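# Crack egg into white bowl, shells to green bowl

## Task

Break the egg open, tip its single firm yolk (there is no white) into the white bowl, and drop both shell halves into the dark green waste bowl. Both bowls must end upright, with nothing in them still moving. The shell splits around its middle if knocked there or pressed firmly there (by a fingertip, the table, etc.); before the halves separate, a similar press closer to either end, or a far harder one anywhere, crushes the egg and the task fails. After it splits, the halves may be pulled apart. Anything that stays in place only because the robot holds it does not count. At the end, release everything and move the hands away.

## Robot and tools

ROBOT. Two arms, left_arm and right_arm, face each other across a table; left_arm's base is on the +y side. The names do not match image sides. Each carries an identical five-finger right hand, so hand numbers, axes and sides mean the same on both. Loose objects may get an occasional small shove.

FRAMES. Results report poses in one world frame: origin on the table top midway between the arm bases, table at z = 0, +z up. Positions are in metres, orientation as quaternion wxyz, plus velocities (m/s, rad/s). Printed positions can be a little off, more at long reach. Each arm is tracked at its hand point, 0.05 m in front of the palm where index pad meets thumb tip in a pinch. Hand axes: +z along the straight fingers (they reach 0.06-0.07 m past the point), +y out of the palm, +x across the palm toward the little finger. Sideways the hand extends 0.08 m on the little-finger side; on the thumb side 0.02 m with thumb in front of the palm, up to 0.09 m otherwise. A wrist bracket on the little-finger side sits 0.03 m beyond the point along +y and 0.11 m across, and can collide.

ROW FORMAT. Every moving command is one row of 28 numbers, each in [-1, 1], covering both arms even if one is idle: left_arm dx, dy, dz, rx, ry, rz, then left_gripper little, ring, middle, index, thumb_bend, thumb_turn, force_limit, speed; then the same 14 for right_arm/right_gripper. dx..rz are an offset, not a pose: the target is displaced from the hand point's pose in the most recent result showing it (before any such result in the scene, and for the second or later call within one reply, from where the robot is when the action begins), expressed in the hand point's own axes. Scale: 1.0 = 0.6 m or 180 degrees; rx, ry, rz form a single rotation vector. In a multi-row action every row is counted from that same base pose, not from the prior row, so all-zero offsets drive the arm back to the base pose rather than holding still. To keep an arm put, send its offset back to the wanted pose in the first call of a reply and zeros in later ones.

HAND NUMBERS are absolute targets. Fingers: +1 straight, -1 fully curled. thumb_bend: +1 straight, -1 fully bent. thumb_turn: +1 beside the palm, -1 across in front of it. A pinch is roughly index -0.22, thumb_bend -0.75, thumb_turn -0.57. force_limit maps -1..+1 linearly to about 0..10 N at the fingertip (0..15 N for the two thumb motors) and only stops closing motion. speed maps -1..+1 to near-zero..full (full travel in 0.6 s); close at -0.9 or slower for a gentle grip. No value means 'unchanged': repeat the eight hand numbers last executed for that hand, or, if none yet, its hand_measured six plus hand_force_limit and hand_speed. A motor starts only when its target changes (by 0.01 or more), then runs until it arrives or hits force_limit and locks (holding at least 15 N). To squeeze harder, raise force_limit and send a target more closed than hand_measured; to loosen, send one more open. With the thumb turned in front and set before arriving, the hand can wrap objects 0.035-0.08 m wide.

MOTION LIMITS. Each control step the commanded pose is clipped to within 100 mm and 16 degrees of the measured pose; position wins over orientation if both can't be met. Motion trails commands by about 0.17 s; a big move may be unfinished when the result returns.

TOOLS.
- execute_actions: {"actions": [...], "pictures": bool}. At most one item. Empty list: just report state. Action: {"rows": [[28 numbers], ...], "steps": n}, up to 15 rows and 15 steps of 1/30 s (default 15); last row repeats. Wait: {"steps": n} up to 300, counted from the previous result, including your reply time.
- move: target = one 28-number row (offsets as above). Straight-line paths ending together, 0.5-10 s, no avoidance of obstacles or the other arm. speed: m/s, 0.002-0.5, default 0.25 (rotation up to twice that in rad/s). stop_force: optional N, 9-40, shared by both arms, refused before 0.2 s of scene time; an arm stops when its wrist sensor feels that much extra push against its travel for 2 steps, backs up 2 steps and holds. It is measured along the line to the target, so don't rely on it while rotating; omit it when pulling away from something being pressed. Result adds a move: line with endings done, off_target, moving, held, fault or contact, and limits=paced (clipped) or limits=held (steps blocked), plus distance to target.
- wait: seconds 0-10.
- zoom_image: camera (cam_high 672x504, cam_low 672x504, cam_left_wrist 504x504, cam_right_wrist 504x504) and region [x0, y0, x1, y1] in pixels, max 504x504.
- show_instructions: shows the reference image(s).


RESULTS. Per-arm state line; a Hand target line (pose being driven toward); HELD marks steps not sent; 'pose unreachable' names an arm whose command was altered. Hand lines, six values in motor order: hand_measured, hand_stopped_by (moving, target, force, stalled, fault), hand_load_n (positive = pushed open; near 0 means grip lost). Wrist force/torque in hand-point axes; pressing gives force pointing back into the arm; offsets to ~4 N, noise ~2.4 N, saturation ~50 N. MOTOR HOT at 70 °C; 85 °C brakes the arm.

AVOID. Joint torque over its limit (wrist joints 24.3 N m, others 130) or 150 N external force stops the arm for 10 s. Arms are stiff: aiming even slightly past a firm contact can fault, and faster contact hits harder. Never let the arms collide or press on each other. Don't knock anything off the table, drop or slam things, or crush the egg.

Each tool is called after "Emit:" by a JSON object that holds its "fn" and its "kwargs".

## Session

Emit:
{"fn": "execute_actions", "kwargs": {"actions": []}}

Scene clock: 0.00 s of 6600.00 s.
left_arm: end_effector_position=(+0.2345, +0.4348, +0.4811) hand_measured=(+1.000, +1.000, +1.000, +1.000, +1.000, +1.000) hand_load_n=(+0.0, +0.0, +0.0, +0.0, +0.0, +0.0) hand_stopped_by=(target, target, target, target, target, target) hand_force_limit=0.00 hand_speed=-0.80 end_effector_quat_wxyz=(+0.012, +0.363, +0.932, +0.002) end_effector_velocity=(+0.000, +0.000, -0.000) end_effector_angular_velocity=(-0.000, -0.000, +0.001) | right_arm: end_effector_position=(+0.0559, -0.2546, +0.4722) hand_measured=(+1.000, +1.000, +1.000, +1.000, +1.000, +1.000) hand_load_n=(+0.0, +0.0, +0.0, +0.0, +0.0, +0.0) hand_stopped_by=(target, target, target, target, target, target) hand_force_limit=0.00 hand_speed=-0.80 end_effector_quat_wxyz=(-0.008, -0.381, +0.925, +0.013) end_effector_velocity=(+0.000, +0.000, +0.000) end_effector_angular_velocity=(+0.001, -0.001, +0.000)
Joint positions: left_arm=[ 0.53  -1.712  1.325  1.942  1.551 -1.903] | right_arm=[-1.159 -1.728  1.371  1.941  1.545 -1.896]
Joint velocities: left_arm=[ 0.001 -0.     0.001 -0.001  0.     0.   ] | right_arm=[-0.     0.    -0.001 -0.001 -0.    -0.   ]
Wrist force (N, on the end effector, along its own x y z axes, offset not removed): no reading
Wrist torque (N m, same axes, about the end effector's origin, offset not removed): no reading
Hand target (left_arm): +0.234, +0.435, +0.481; +0.012, +0.363, +0.932, +0.002
Hand target (right_arm): +0.056, -0.255, +0.472; -0.008, -0.381, +0.925, +0.013
camera_calibration (this result's frames):
cam_left_wrist: T_world_to_cam=[[0.717069, 0.696917, 0.0109054, -0.478459], [0.566496, -0.591849, 0.573409, -0.153614], [0.406073, -0.404996, -0.819197, 0.606545], [0, 0, 0, 1]] pos_world=[0.183808, 0.488178, 0.590181]
cam_right_wrist: T_world_to_cam=[[-0.636303, 0.769312, 0.0572554, 0.200475], [0.684334, 0.528639, 0.502223, -0.13761], [0.356099, 0.358748, -0.862841, 0.601898], [0, 0, 0, 1]] pos_world=[0.00739877, -0.297411, 0.576974]

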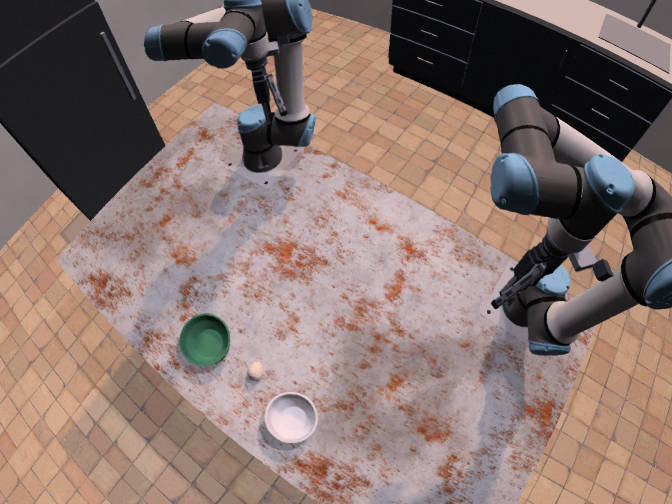

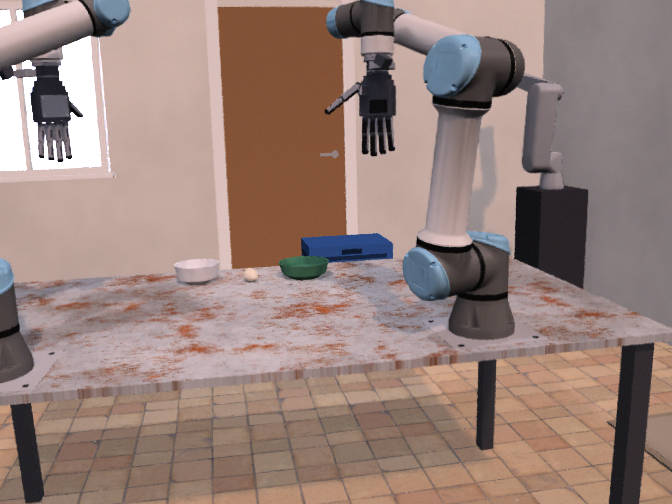

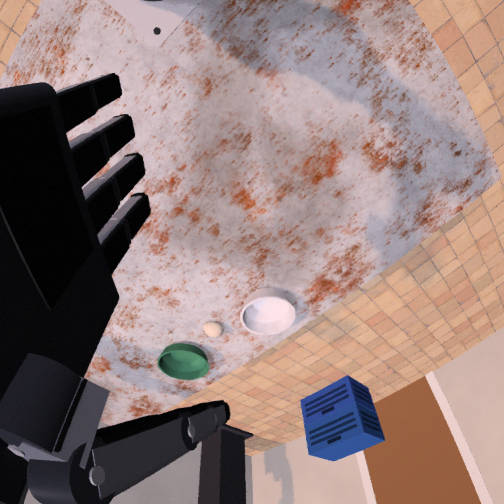

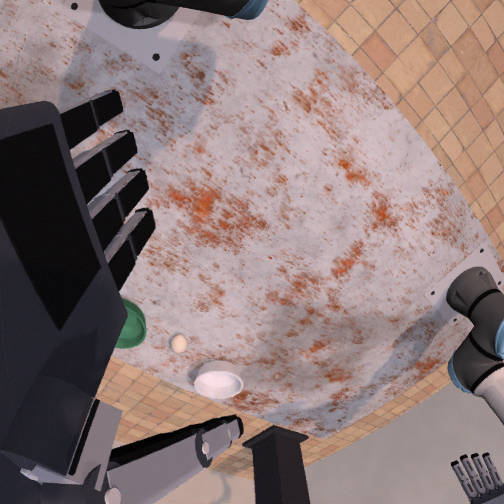

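Emit:
{"fn": "zoom_image", "kwargs": {"camera": "cam_high", "region": [170, 300, 330, 450]}}

Emit:
{"fn": "zoom_image", "kwargs": {"camera": "cam_low", "region": [160, 230, 340, 300]}}

Region (170, 300, 330, 450) of cam_high's 672x504 image, scaled by 3.150, with more detail than that image has; it fills the top 472 rows of this view, and the rest is white.

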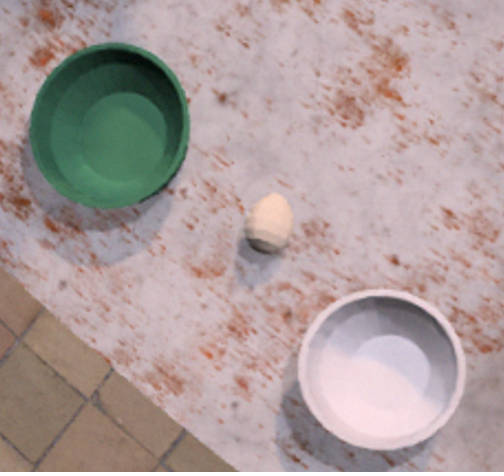

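Region (160, 230, 340, 300) of cam_low's 672x504 image, scaled by 2.800, with more detail than that image has.

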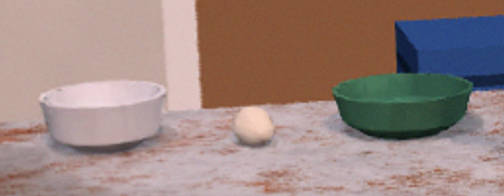

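Emit:
{"fn": "move", "kwargs": {"target": [-0.858,-0.146,0.652,0.319,-0.197,-0.325,-1,-1,-1,1,-0.9,-0.57,0.2,0.3, -0.509,-0.270,0.410,0.290,-0.217,-0.385,0.5,0.5,0.5,0.5,1,1,0.0,0.3], "speed": 0.3}}

Scene clock: 123.33 s of 6600.00 s.
left_arm: end_effector_position=(+0.5641, +0.0202, +0.0998) hand_measured=(-1.000, -1.000, -1.000, +1.000, -0.900, -0.570) hand_load_n=(+0.0, +0.0, +0.0, +0.0, +0.0, +0.0) hand_stopped_by=(target, target, target, target, target, target) hand_force_limit=0.20 hand_speed=0.30 end_effector_quat_wxyz=(-0.106, +0.164, -0.828, +0.526) end_effector_velocity=(+0.001, +0.001, -0.002) end_effector_angular_velocity=(-0.000, +0.003, +0.005) | right_arm: end_effector_position=(+0.3805, -0.1494, +0.2204) hand_measured=(+0.500, +0.500, +0.500, +0.500, +1.000, +1.000) hand_load_n=(+0.0, +0.0, +0.0, +0.0, +0.0, +0.0) hand_stopped_by=(target, target, target, target, target, target) hand_force_limit=0.00 hand_speed=0.30 end_effector_quat_wxyz=(+0.436, -0.753, +0.427, -0.246) end_effector_velocity=(+0.001, +0.000, -0.001) end_effector_angular_velocity=(+0.002, -0.001, +0.002)
Joint positions: left_arm=[ 0.802 -0.878  1.244  0.1    1.907 -2.974] | right_arm=[-1.22  -1.51   1.776  0.26   1.443 -3.213]
Joint velocities: left_arm=[ 0.002  0.003 -0.001 -0.001 -0.002 -0.004] | right_arm=[-0.001  0.001  0.001 -0.004 -0.004 -0.001]
Wrist force (N, on the end effector, along its own x y z axes, offset not removed): left_arm=[-0.4 1.4 2.4] | right_arm=[-1.3 0.1 0.5]
Wrist torque (N m, same axes, about the end effector's origin, offset not removed): left_arm=[0.10 -0.19 -0.03] | right_arm=[0.13 0.17 -0.25]
Hand target (left_arm): +0.564, +0.020, +0.100; +0.106, -0.164, +0.828, -0.526
Hand target (right_arm): +0.381, -0.149, +0.220; -0.436, +0.753, -0.427, +0.246
Off the commanded pose (left_arm): 0.000 m, 0 deg.
Off the commanded pose (right_arm): 0.001 m, 0 deg.
After step 90, 117.00 s passed at rest.
move: done
camera_calibration (this result's frames):
cam_left_wrist: T_world_to_cam=[[-0.106435, 0.410527, -0.905615, 0.140069], [0.580136, 0.765335, 0.278754, -0.372789], [0.807535, -0.495711, -0.31962, -0.282042], [0, 0, 0, 1]] pos_world=[0.458936, 0.0879954, 0.140618]
cam_right_wrist: T_world_to_cam=[[-0.494015, -0.18937, -0.84858, 0.342787], [-0.779155, 0.529534, 0.335426, 0.304848], [0.385832, 0.826881, -0.409147, 0.190006], [0, 0, 0, 1]] pos_world=[0.333555, -0.253627, 0.266368]

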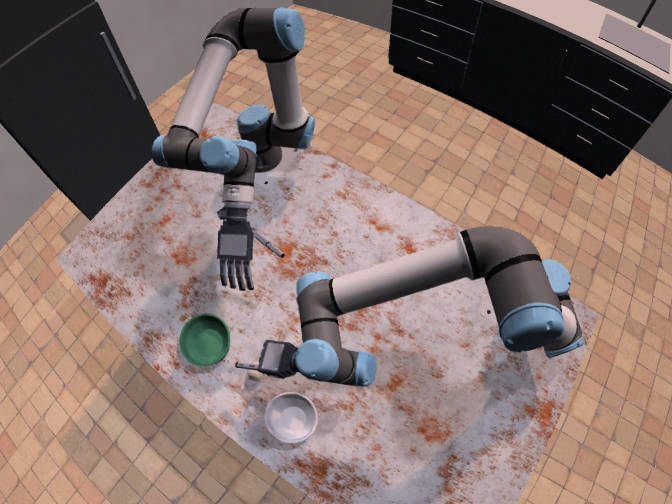

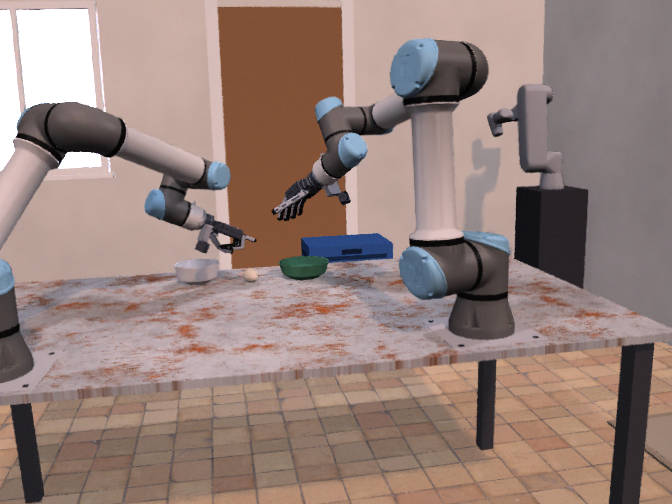

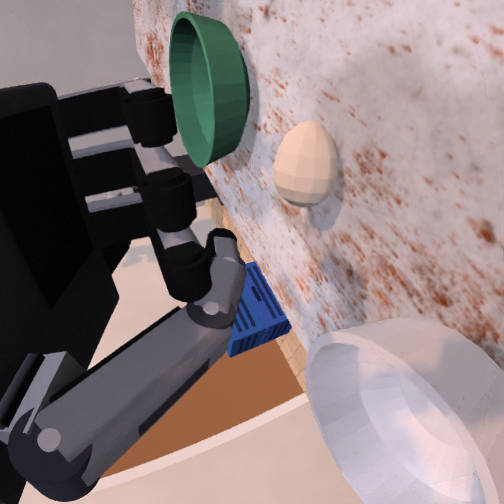

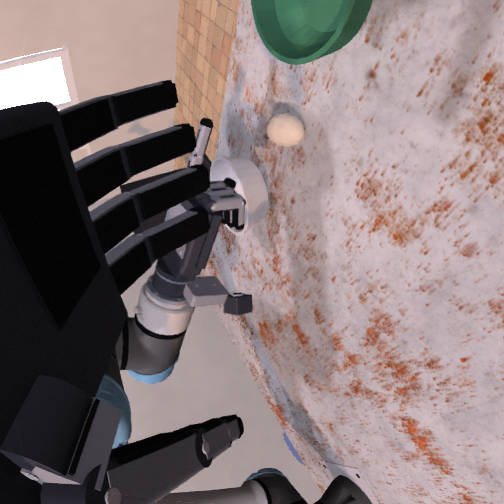

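Emit:
{"fn": "execute_actions", "kwargs": {"actions": []}}

Scene clock: 142.00 s of 6600.00 s.
left_arm: end_effector_position=(+0.5642, +0.0202, +0.0997) hand_measured=(-1.000, -1.000, -1.000, +1.000, -0.900, -0.570) hand_load_n=(+0.0, +0.0, +0.0, +0.0, +0.0, +0.0) hand_stopped_by=(target, target, target, target, target, target) hand_force_limit=0.20 hand_speed=0.30 end_effector_quat_wxyz=(-0.106, +0.164, -0.828, +0.526) end_effector_velocity=(+0.000, +0.000, -0.000) end_effector_angular_velocity=(+0.000, +0.001, +0.000) | right_arm: end_effector_position=(+0.3806, -0.1494, +0.2204) hand_measured=(+0.500, +0.500, +0.500, +0.500, +1.000, +1.000) hand_load_n=(+0.0, +0.0, +0.0, +0.0, +0.0, +0.0) hand_stopped_by=(target, target, target, target, target, target) hand_force_limit=0.00 hand_speed=0.30 end_effector_quat_wxyz=(+0.436, -0.753, +0.427, -0.246) end_effector_velocity=(+0.001, +0.000, +0.001) end_effector_angular_velocity=(+0.001, -0.002, -0.000)
Joint positions: left_arm=[ 0.802 -0.878  1.244  0.1    1.907 -2.975] | right_arm=[-1.22  -1.509  1.776  0.26   1.443 -3.213]
Joint velocities: left_arm=[ 0.     0.    -0.     0.001 -0.    -0.   ] | right_arm=[ 0.    -0.    -0.001 -0.001 -0.     0.   ]
Wrist force (N, on the end effector, along its own x y z axes, offset not removed): left_arm=[0.9 -0.3 -0.2] | right_arm=[-2.6 1.3 0.6]
Wrist torque (N m, same axes, about the end effector's origin, offset not removed): left_arm=[-0.07 -0.34 -0.16] | right_arm=[0.26 0.30 -0.22]
Hand target (left_arm): +0.564, +0.020, +0.100; +0.106, -0.164, +0.828, -0.526
Hand target (right_arm): +0.381, -0.149, +0.220; -0.436, +0.753, -0.427, +0.246
Off the commanded pose (left_arm): 0.000 m, 0 deg.
Off the commanded pose (right_arm): 0.001 m, 0 deg.
Steps of this call (steps 1 to 90: nothing new was sent; then 15.67 s passed at rest). Readings (end_effector_position | what the end effector reports):
1: left_arm (+0.5641, +0.0202, +0.0998) | right_arm (+0.3805, -0.1494, +0.2204) | left_arm hand_measured=(-1.000, -1.000, -1.000, +1.000, -0.900, -0.570) hand_load_n=(+0.0, +0.0, +0.0, +0.0, +0.0, +0.0) hand_stopped_by=(target, target, target, target, target, target) hand_force_limit=0.20 hand_speed=0.30 | right_arm hand_measured=(+0.500, +0.500, +0.500, +0.500, +1.000, +1.000) hand_load_n=(+0.0, +0.0, +0.0, +0.0, +0.0, +0.0) hand_stopped_by=(target, target, target, target, target, target) hand_force_limit=0.00 hand_speed=0.30
2: left_arm (+0.5641, +0.0202, +0.0998) | right_arm (+0.3805, -0.1494, +0.2204) | left_arm hand_measured=(-1.000, -1.000, -1.000, +1.000, -0.900, -0.570) hand_load_n=(+0.0, +0.0, +0.0, +0.0, +0.0, +0.0) hand_stopped_by=(target, target, target, target, target, target) hand_force_limit=0.20 hand_speed=0.30 | right_arm hand_measured=(+0.500, +0.500, +0.500, +0.500, +1.000, +1.000) hand_load_n=(+0.0, +0.0, +0.0, +0.0, +0.0, +0.0) hand_stopped_by=(target, target, target, target, target, target) hand_force_limit=0.00 hand_speed=0.30
4: left_arm (+0.5641, +0.0202, +0.0998) | right_arm (+0.3805, -0.1494, +0.2204) | left_arm hand_measured=(-1.000, -1.000, -1.000, +1.000, -0.900, -0.570) hand_load_n=(+0.0, +0.0, +0.0, +0.0, +0.0, +0.0) hand_stopped_by=(target, target, target, target, target, target) hand_force_limit=0.20 hand_speed=0.30 | right_arm hand_measured=(+0.500, +0.500, +0.500, +0.500, +1.000, +1.000) hand_load_n=(+0.0, +0.0, +0.0, +0.0, +0.0, +0.0) hand_stopped_by=(target, target, target, target, target, target) hand_force_limit=0.00 hand_speed=0.30
8: left_arm (+0.5642, +0.0202, +0.0997) | right_arm (+0.3805, -0.1494, +0.2204) | left_arm hand_measured=(-1.000, -1.000, -1.000, +1.000, -0.900, -0.570) hand_load_n=(+0.0, +0.0, +0.0, +0.0, +0.0, +0.0) hand_stopped_by=(target, target, target, target, target, target) hand_force_limit=0.20 hand_speed=0.30 | right_arm hand_measured=(+0.500, +0.500, +0.500, +0.500, +1.000, +1.000) hand_load_n=(+0.0, +0.0, +0.0, +0.0, +0.0, +0.0) hand_stopped_by=(target, target, target, target, target, target) hand_force_limit=0.00 hand_speed=0.30
90: the state above
camera_calibration (this result's frames):
cam_left_wrist: T_world_to_cam=[[-0.106524, 0.410354, -0.905683, 0.140084], [0.579993, 0.765493, 0.278618, -0.372653], [0.807627, -0.49561, -0.319546, -0.282227], [0, 0, 0, 1]] pos_world=[0.458992, 0.0879048, 0.140515]
cam_right_wrist: T_world_to_cam=[[-0.493832, -0.189424, -0.848674, 0.342721], [-0.779329, 0.529337, 0.335333, 0.304954], [0.385715, 0.826995, -0.409027, 0.189979], [0, 0, 0, 1]] pos_world=[0.333628, -0.253616, 0.266304]

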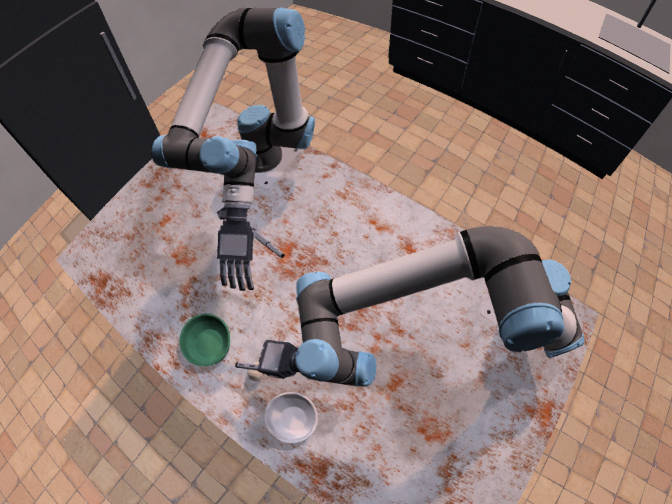

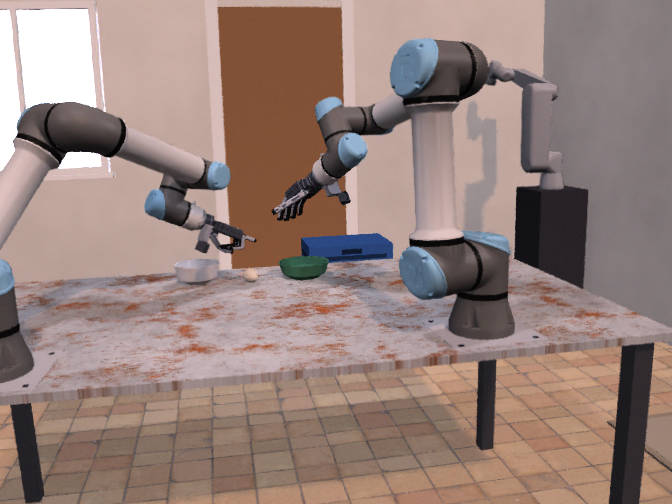

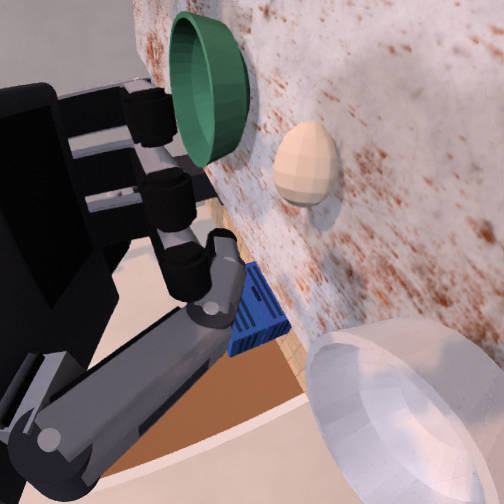

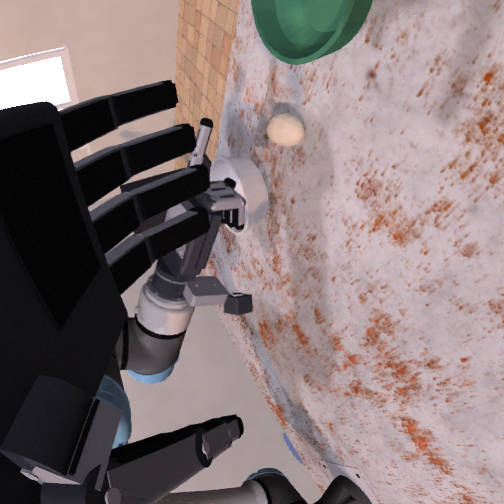

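Emit:
{"fn": "zoom_image", "kwargs": {"camera": "cam_left_wrist", "region": [150, 80, 400, 330]}}

Emit:
{"fn": "zoom_image", "kwargs": {"camera": "cam_high", "region": [200, 320, 340, 450]}}

Region (150, 80, 400, 330) of cam_left_wrist's 504x504 image, scaled by 2.016, with more detail than that image has.

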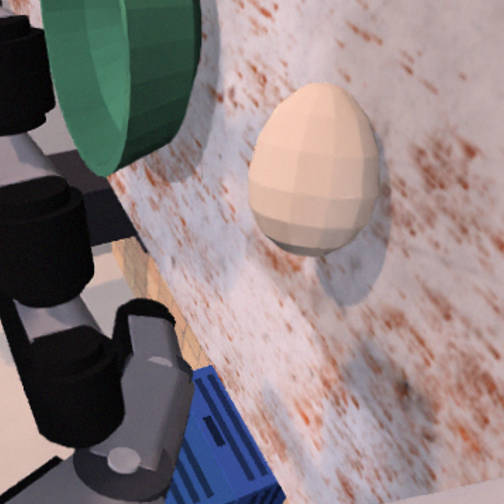

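Region (200, 320, 340, 450) of cam_high's 672x504 image, scaled by 3.600, with more detail than that image has; it fills the top 468 rows of this view, and the rest is white.

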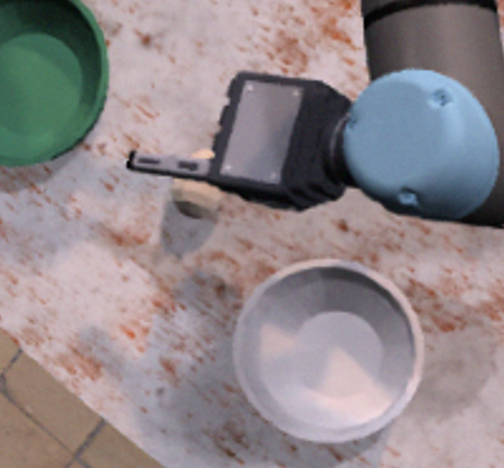

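Emit:
{"fn": "move", "kwargs": {"target": [-0.0038,0.0778,0.050,0,0,0,-1,-1,-1,1,-0.9,-0.57,0.2,0.3,0,0,0,0,0,0,0.5,0.5,0.5,0.5,1,1,0.0,0.3], "speed": 0.06}}

Scene clock: 171.33 s of 6600.00 s.
left_arm: end_effector_position=(+0.5692, +0.0143, +0.0448) hand_measured=(-1.000, -1.000, -1.000, +1.000, -0.900, -0.570) hand_load_n=(+0.0, +0.0, +0.0, +0.0, +0.0, +0.0) hand_stopped_by=(target, target, target, target, target, target) hand_force_limit=0.20 hand_speed=0.30 end_effector_quat_wxyz=(-0.106, +0.164, -0.828, +0.526) end_effector_velocity=(+0.000, -0.000, -0.001) end_effector_angular_velocity=(-0.000, +0.000, +0.000) | right_arm: end_effector_position=(+0.3806, -0.1494, +0.2204) hand_measured=(+0.500, +0.500, +0.500, +0.500, +1.000, +1.000) hand_load_n=(+0.0, +0.0, +0.0, +0.0, +0.0, +0.0) hand_stopped_by=(target, target, target, target, target, target) hand_force_limit=0.00 hand_speed=0.30 end_effector_quat_wxyz=(+0.436, -0.753, +0.427, -0.246) end_effector_velocity=(-0.000, -0.000, +0.001) end_effector_angular_velocity=(-0.000, -0.000, +0.000)
Joint positions: left_arm=[ 0.801 -0.806  1.268  0.003  1.907 -2.975] | right_arm=[-1.22  -1.509  1.776  0.26   1.443 -3.213]
Joint velocities: left_arm=[-0.     0.002 -0.001 -0.002 -0.    -0.001] | right_arm=[ 0.    -0.001 -0.001  0.002  0.    -0.   ]
Wrist force (N, on the end effector, along its own x y z axes, offset not removed): left_arm=[0.9 -0.8 3.8] | right_arm=[-3.0 1.0 0.4]
Wrist torque (N m, same axes, about the end effector's origin, offset not removed): left_arm=[-0.32 -0.46 -0.11] | right_arm=[0.27 0.30 -0.24]
Hand target (left_arm): +0.569, +0.014, +0.045; +0.106, -0.164, +0.828, -0.526
Hand target (right_arm): +0.381, -0.149, +0.220; -0.436, +0.753, -0.427, +0.246
Off the commanded pose (left_arm): 0.000 m, 0 deg.
Off the commanded pose (right_arm): 0.000 m, 0 deg.
After step 90, 25.03 s passed at rest.
move: done
camera_calibration (this result's frames):
cam_left_wrist: T_world_to_cam=[[-0.106516, 0.410348, -0.905687, 0.0933265], [0.579991, 0.765494, 0.278619, -0.355799], [0.807629, -0.495613, -0.319536, -0.306792], [0, 0, 0, 1]] pos_world=[0.464075, 0.082015, 0.0856256]
cam_right_wrist: T_world_to_cam=[[-0.493832, -0.189424, -0.848675, 0.342721], [-0.779329, 0.529337, 0.335333, 0.304954], [0.385715, 0.826995, -0.409027, 0.189979], [0, 0, 0, 1]] pos_world=[0.333628, -0.253616, 0.266304]

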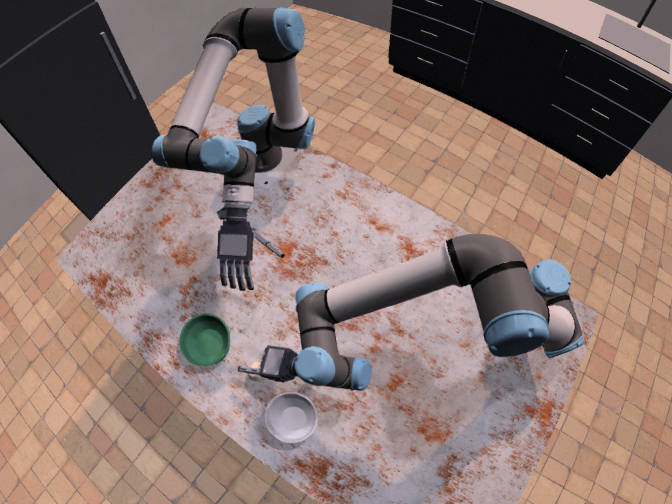

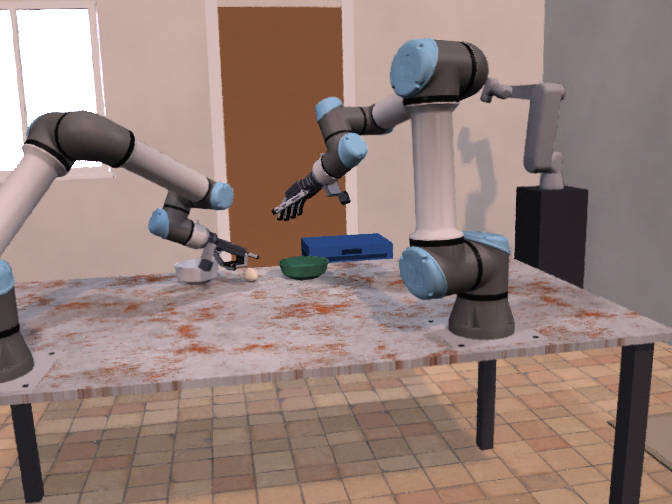

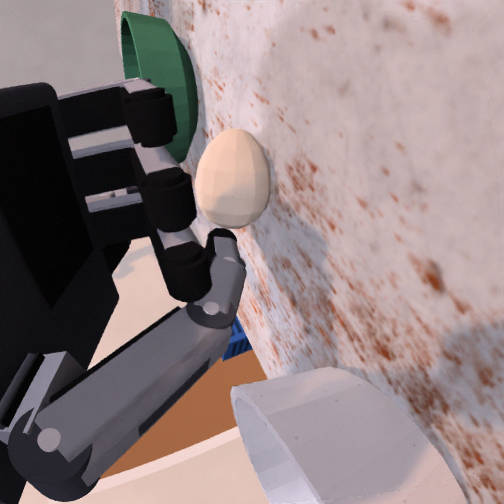

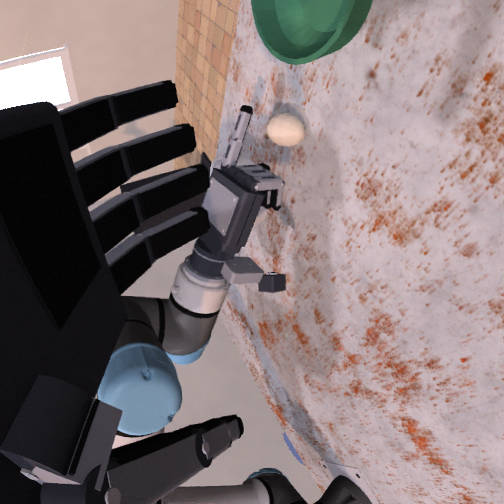

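Emit:
{"fn": "zoom_image", "kwargs": {"camera": "cam_left_wrist", "region": [140, 100, 340, 300]}}

Emit:
{"fn": "zoom_image", "kwargs": {"camera": "cam_low", "region": [150, 210, 350, 310]}}

Emit:
{"fn": "zoom_image", "kwargs": {"camera": "cam_right_wrist", "region": [190, 80, 340, 230]}}

Region (140, 100, 340, 300) of cam_left_wrist's 504x504 image, scaled by 2.520, with more detail than that image has.

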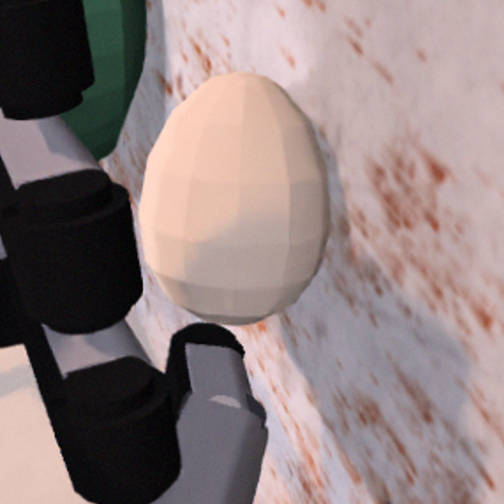

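Region (150, 210, 350, 310) of cam_low's 672x504 image, scaled by 2.520, with more detail than that image has.

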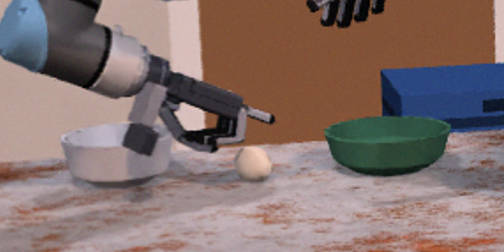

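Region (190, 80, 340, 230) of cam_right_wrist's 504x504 image, scaled by 3.360, with more detail than that image has.

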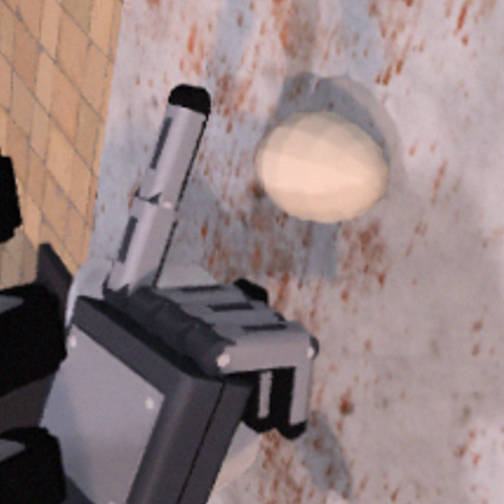

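Emit:
{"fn": "move", "kwargs": {"target": [0.005,0.0302,0.014,0,0,0,-1,-1,-1,1,-0.9,-0.57,0.2,0.3,0,0,0,0,0,0,0.5,0.5,0.5,0.5,1,1,0.0,0.3], "speed": 0.03, "stop_force": 10}}

Emit:
{"fn": "zoom_image", "kwargs": {"camera": "cam_high", "region": [220, 340, 320, 430]}}

Emit:
{"fn": "zoom_image", "kwargs": {"camera": "cam_low", "region": [170, 220, 290, 300]}}

Emit:
{"fn": "zoom_image", "kwargs": {"camera": "cam_right_wrist", "region": [210, 80, 330, 200]}}

Scene clock: 216.63 s of 6600.00 s.
left_arm: end_effector_position=(+0.5665, +0.0132, +0.0250) hand_measured=(-1.000, -1.000, -1.000, +1.000, -0.900, -0.570) hand_load_n=(+0.0, +0.0, +0.0, +0.0, +0.0, +0.0) hand_stopped_by=(target, target, target, target, target, target) hand_force_limit=0.20 hand_speed=0.30 end_effector_quat_wxyz=(-0.106, +0.164, -0.828, +0.526) end_effector_velocity=(-0.001, -0.002, -0.002) end_effector_angular_velocity=(-0.000, -0.001, -0.003) | right_arm: end_effector_position=(+0.3806, -0.1494, +0.2204) hand_measured=(+0.500, +0.500, +0.500, +0.500, +1.000, +1.000) hand_load_n=(+0.0, +0.0, +0.0, +0.0, +0.0, +0.0) hand_stopped_by=(target, target, target, target, target, target) hand_force_limit=0.00 hand_speed=0.30 end_effector_quat_wxyz=(+0.436, -0.753, +0.427, -0.246) end_effector_velocity=(-0.000, +0.000, -0.000) end_effector_angular_velocity=(-0.000, +0.000, +0.000)
Joint positions: left_arm=[ 0.797 -0.788  1.291 -0.038  1.903 -2.977] | right_arm=[-1.22  -1.509  1.776  0.26   1.443 -3.213]
Joint velocities: left_arm=[-0.003  0.002  0.002 -0.004 -0.001 -0.   ] | right_arm=[ 0.     0.     0.001 -0.001 -0.    -0.   ]
Wrist force (N, on the end effector, along its own x y z axes, offset not removed): left_arm=[-0.2 -0.7 2.6] | right_arm=[-2.4 1.3 -0.3]
Wrist torque (N m, same axes, about the end effector's origin, offset not removed): left_arm=[-0.19 -0.23 -0.10] | right_arm=[0.32 0.27 -0.25]
Hand target (left_arm): +0.567, +0.013, +0.025; +0.106, -0.164, +0.828, -0.526
Hand target (right_arm): +0.381, -0.149, +0.220; -0.436, +0.753, -0.427, +0.246
Off the commanded pose (left_arm): 0.000 m, 0 deg.
Off the commanded pose (right_arm): 0.000 m, 0 deg.
After step 90, 41.33 s passed at rest.
move: done
camera_calibration (this result's frames):
cam_left_wrist: T_world_to_cam=[[-0.106516, 0.410353, -0.905685, 0.0754969], [0.579997, 0.76549, 0.27862, -0.347879], [0.807625, -0.495617, -0.319541, -0.311463], [0, 0, 0, 1]] pos_world=[0.461355, 0.080951, 0.0657772]
cam_right_wrist: T_world_to_cam=[[-0.493832, -0.189424, -0.848675, 0.342721], [-0.779329, 0.529337, 0.335333, 0.304954], [0.385714, 0.826995, -0.409027, 0.189979], [0, 0, 0, 1]] pos_world=[0.333628, -0.253616, 0.266304]

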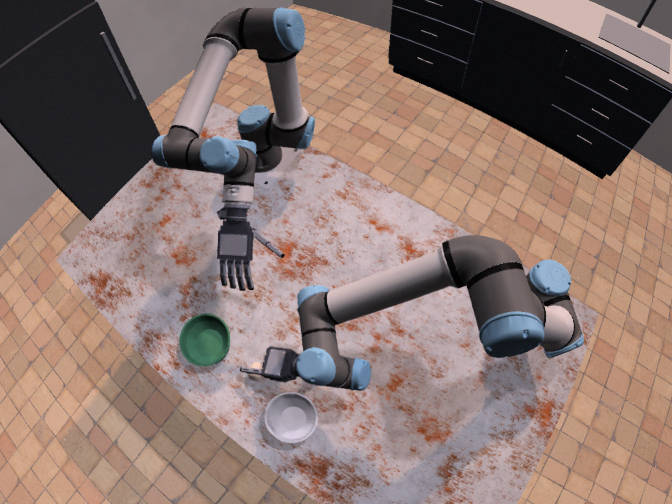

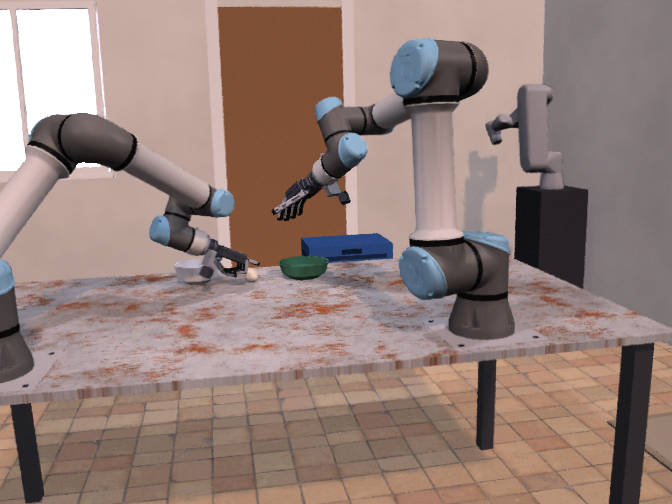

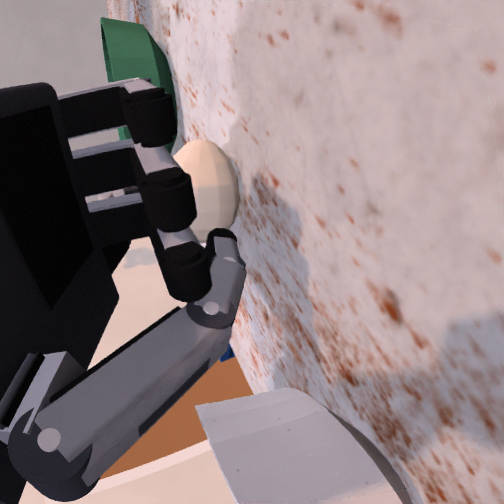

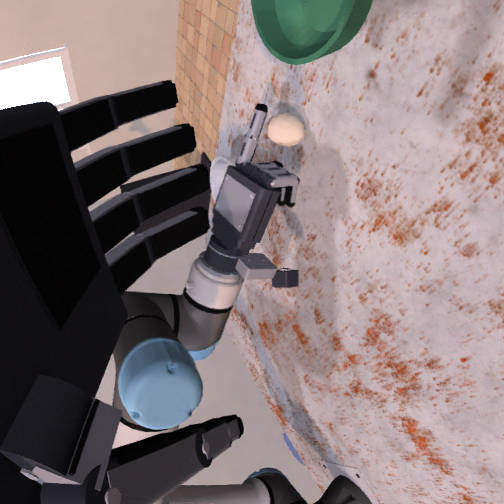

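Region (220, 340, 320, 430) of cam_high's 672x504 image, scaled by 5.040, with more detail than that image has; it fills the top 454 rows of this view, and the rest is white.

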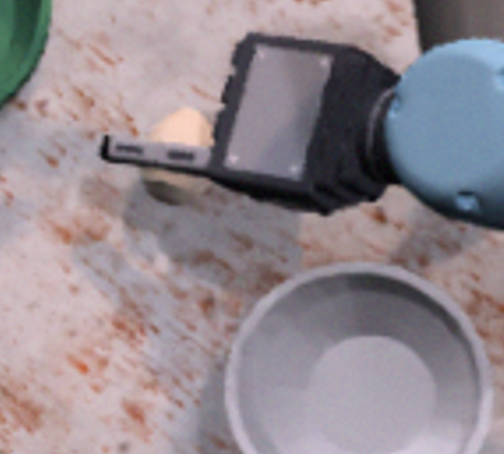

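Region (170, 220, 290, 300) of cam_low's 672x504 image, scaled by 4.200, with more detail than that image has.

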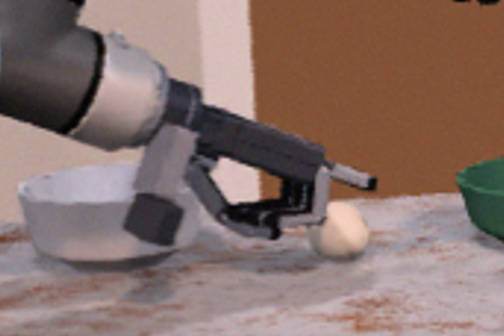

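Region (210, 80, 330, 200) of cam_right_wrist's 504x504 image, scaled by 4.200, with more detail than that image has.

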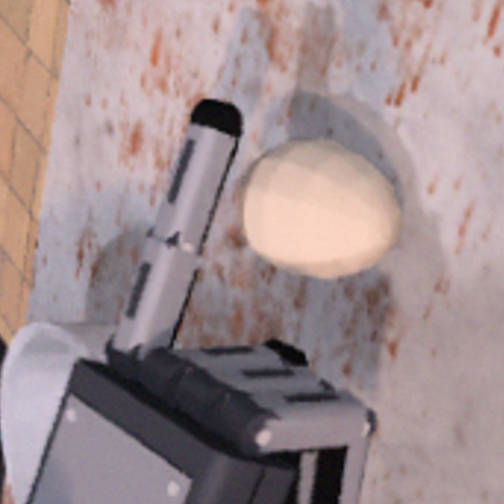

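Emit:
{"fn": "move", "kwargs": {"target": [0,-0.0056,-0.0121,0,0,0,-1,-1,-1,1,-1,0.1,0.2,0.3,0,0,0,0,0,0,0.5,0.5,0.5,0.5,1,1,0.0,0.3], "speed": 0.02}}

Emit:
{"fn": "zoom_image", "kwargs": {"camera": "cam_low", "region": [170, 220, 290, 300]}}

Emit:
{"fn": "zoom_image", "kwargs": {"camera": "cam_high", "region": [220, 340, 320, 430]}}

Scene clock: 252.13 s of 6600.00 s.
left_arm: end_effector_position=(+0.5646, +0.0179, +0.0310) hand_measured=(-1.000, -1.000, -1.000, +1.000, -1.000, +0.100) hand_load_n=(+0.0, +0.0, +0.0, +0.0, +0.0, +0.0) hand_stopped_by=(target, target, target, target, target, target) hand_force_limit=0.20 hand_speed=0.30 end_effector_quat_wxyz=(-0.106, +0.164, -0.828, +0.526) end_effector_velocity=(-0.000, +0.001, +0.001) end_effector_angular_velocity=(-0.000, -0.001, +0.000) | right_arm: end_effector_position=(+0.3806, -0.1494, +0.2204) hand_measured=(+0.500, +0.500, +0.500, +0.500, +1.000, +1.000) hand_load_n=(+0.0, +0.0, +0.0, +0.0, +0.0, +0.0) hand_stopped_by=(target, target, target, target, target, target) hand_force_limit=0.00 hand_speed=0.30 end_effector_quat_wxyz=(+0.436, -0.753, +0.427, -0.246) end_effector_velocity=(-0.000, -0.000, -0.000) end_effector_angular_velocity=(-0.001, +0.001, +0.000)
Joint positions: left_arm=[ 0.8   -0.804  1.303 -0.034  1.905 -2.976] | right_arm=[-1.22  -1.509  1.776  0.26   1.443 -3.213]
Joint velocities: left_arm=[ 0.001 -0.003  0.002  0.     0.     0.001] | right_arm=[-0.     0.001  0.     0.001  0.    -0.001]
Wrist force (N, on the end effector, along its own x y z axes, offset not removed): left_arm=[1.0 -0.3 0.0] | right_arm=[-2.6 0.8 0.8]
Wrist torque (N m, same axes, about the end effector's origin, offset not removed): left_arm=[-0.02 -0.38 0.04] | right_arm=[0.23 0.32 -0.25]
Hand target (left_arm): +0.565, +0.018, +0.031; +0.106, -0.164, +0.828, -0.526
Hand target (right_arm): +0.381, -0.149, +0.220; -0.436, +0.753, -0.427, +0.246
Off the commanded pose (left_arm): 0.000 m, 0 deg.
Off the commanded pose (right_arm): 0.000 m, 0 deg.
After step 90, 31.77 s passed at rest.
move: done
camera_calibration (this result's frames):
cam_left_wrist: T_world_to_cam=[[-0.106517, 0.410357, -0.905683, 0.0788295], [0.580002, 0.765485, 0.278621, -0.352004], [0.807621, -0.49562, -0.319545, -0.305632], [0, 0, 0, 1]] pos_world=[0.459395, 0.085628, 0.071807]
cam_right_wrist: T_world_to_cam=[[-0.493832, -0.189424, -0.848674, 0.342721], [-0.779329, 0.529337, 0.335333, 0.304954], [0.385714, 0.826995, -0.409027, 0.18998], [0, 0, 0, 1]] pos_world=[0.333628, -0.253616, 0.266304]

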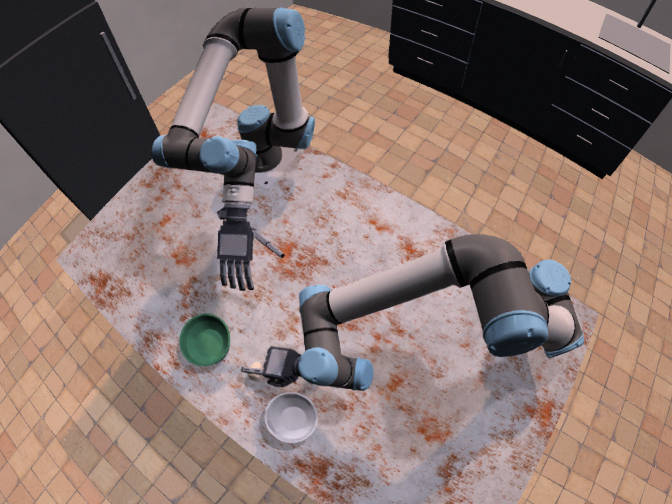

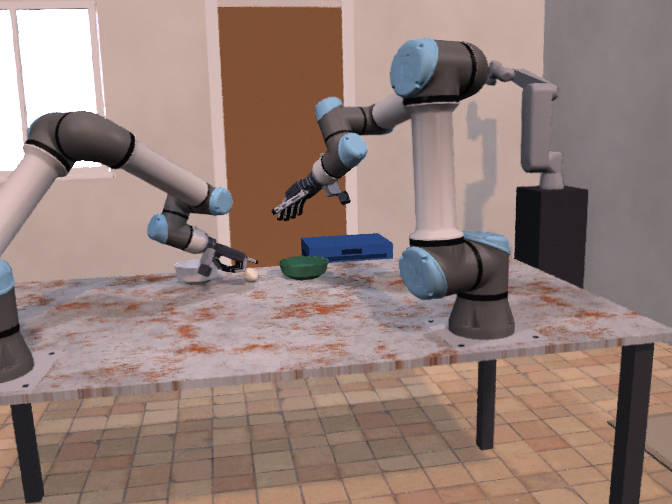

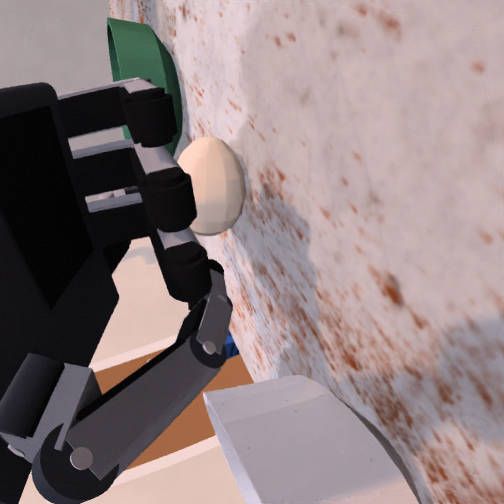

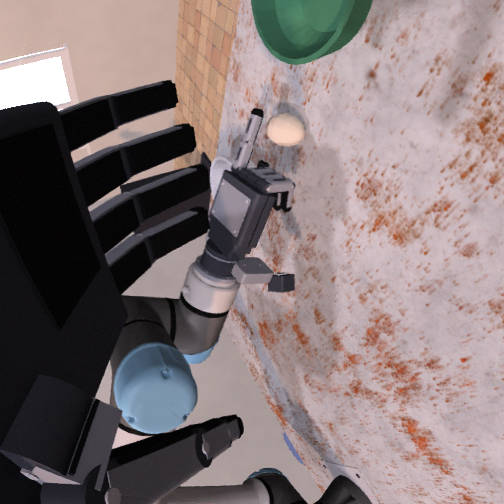

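Region (170, 220, 290, 300) of cam_low's 672x504 image, scaled by 4.200, with more detail than that image has.

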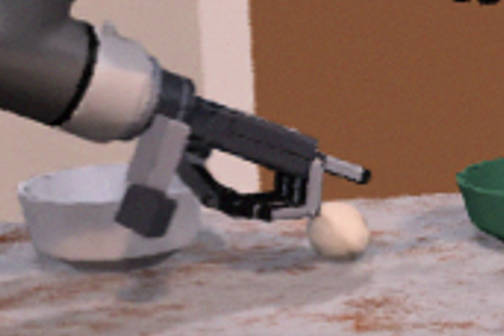

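Region (220, 340, 320, 430) of cam_high's 672x504 image, scaled by 5.040, with more detail than that image has; it fills the top 454 rows of this view, and the rest is white.

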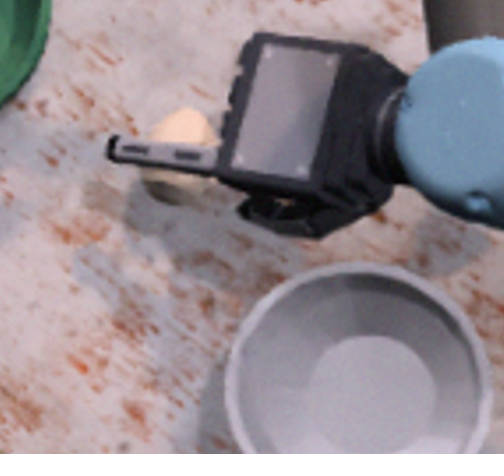

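Emit:
{"fn": "zoom_image", "kwargs": {"camera": "cam_left_wrist", "region": [150, 120, 290, 260]}}

Region (150, 120, 290, 260) of cam_left_wrist's 504x504 image, scaled by 3.600, with more detail than that image has.

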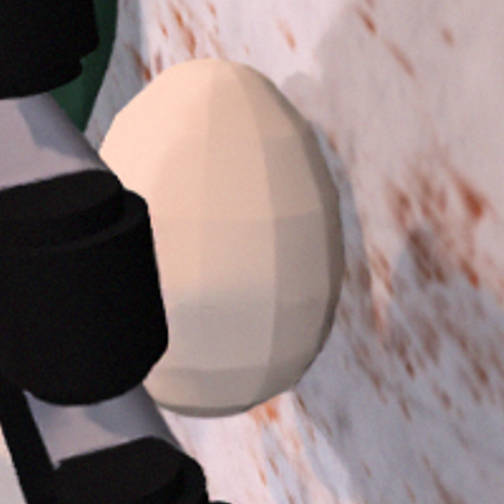

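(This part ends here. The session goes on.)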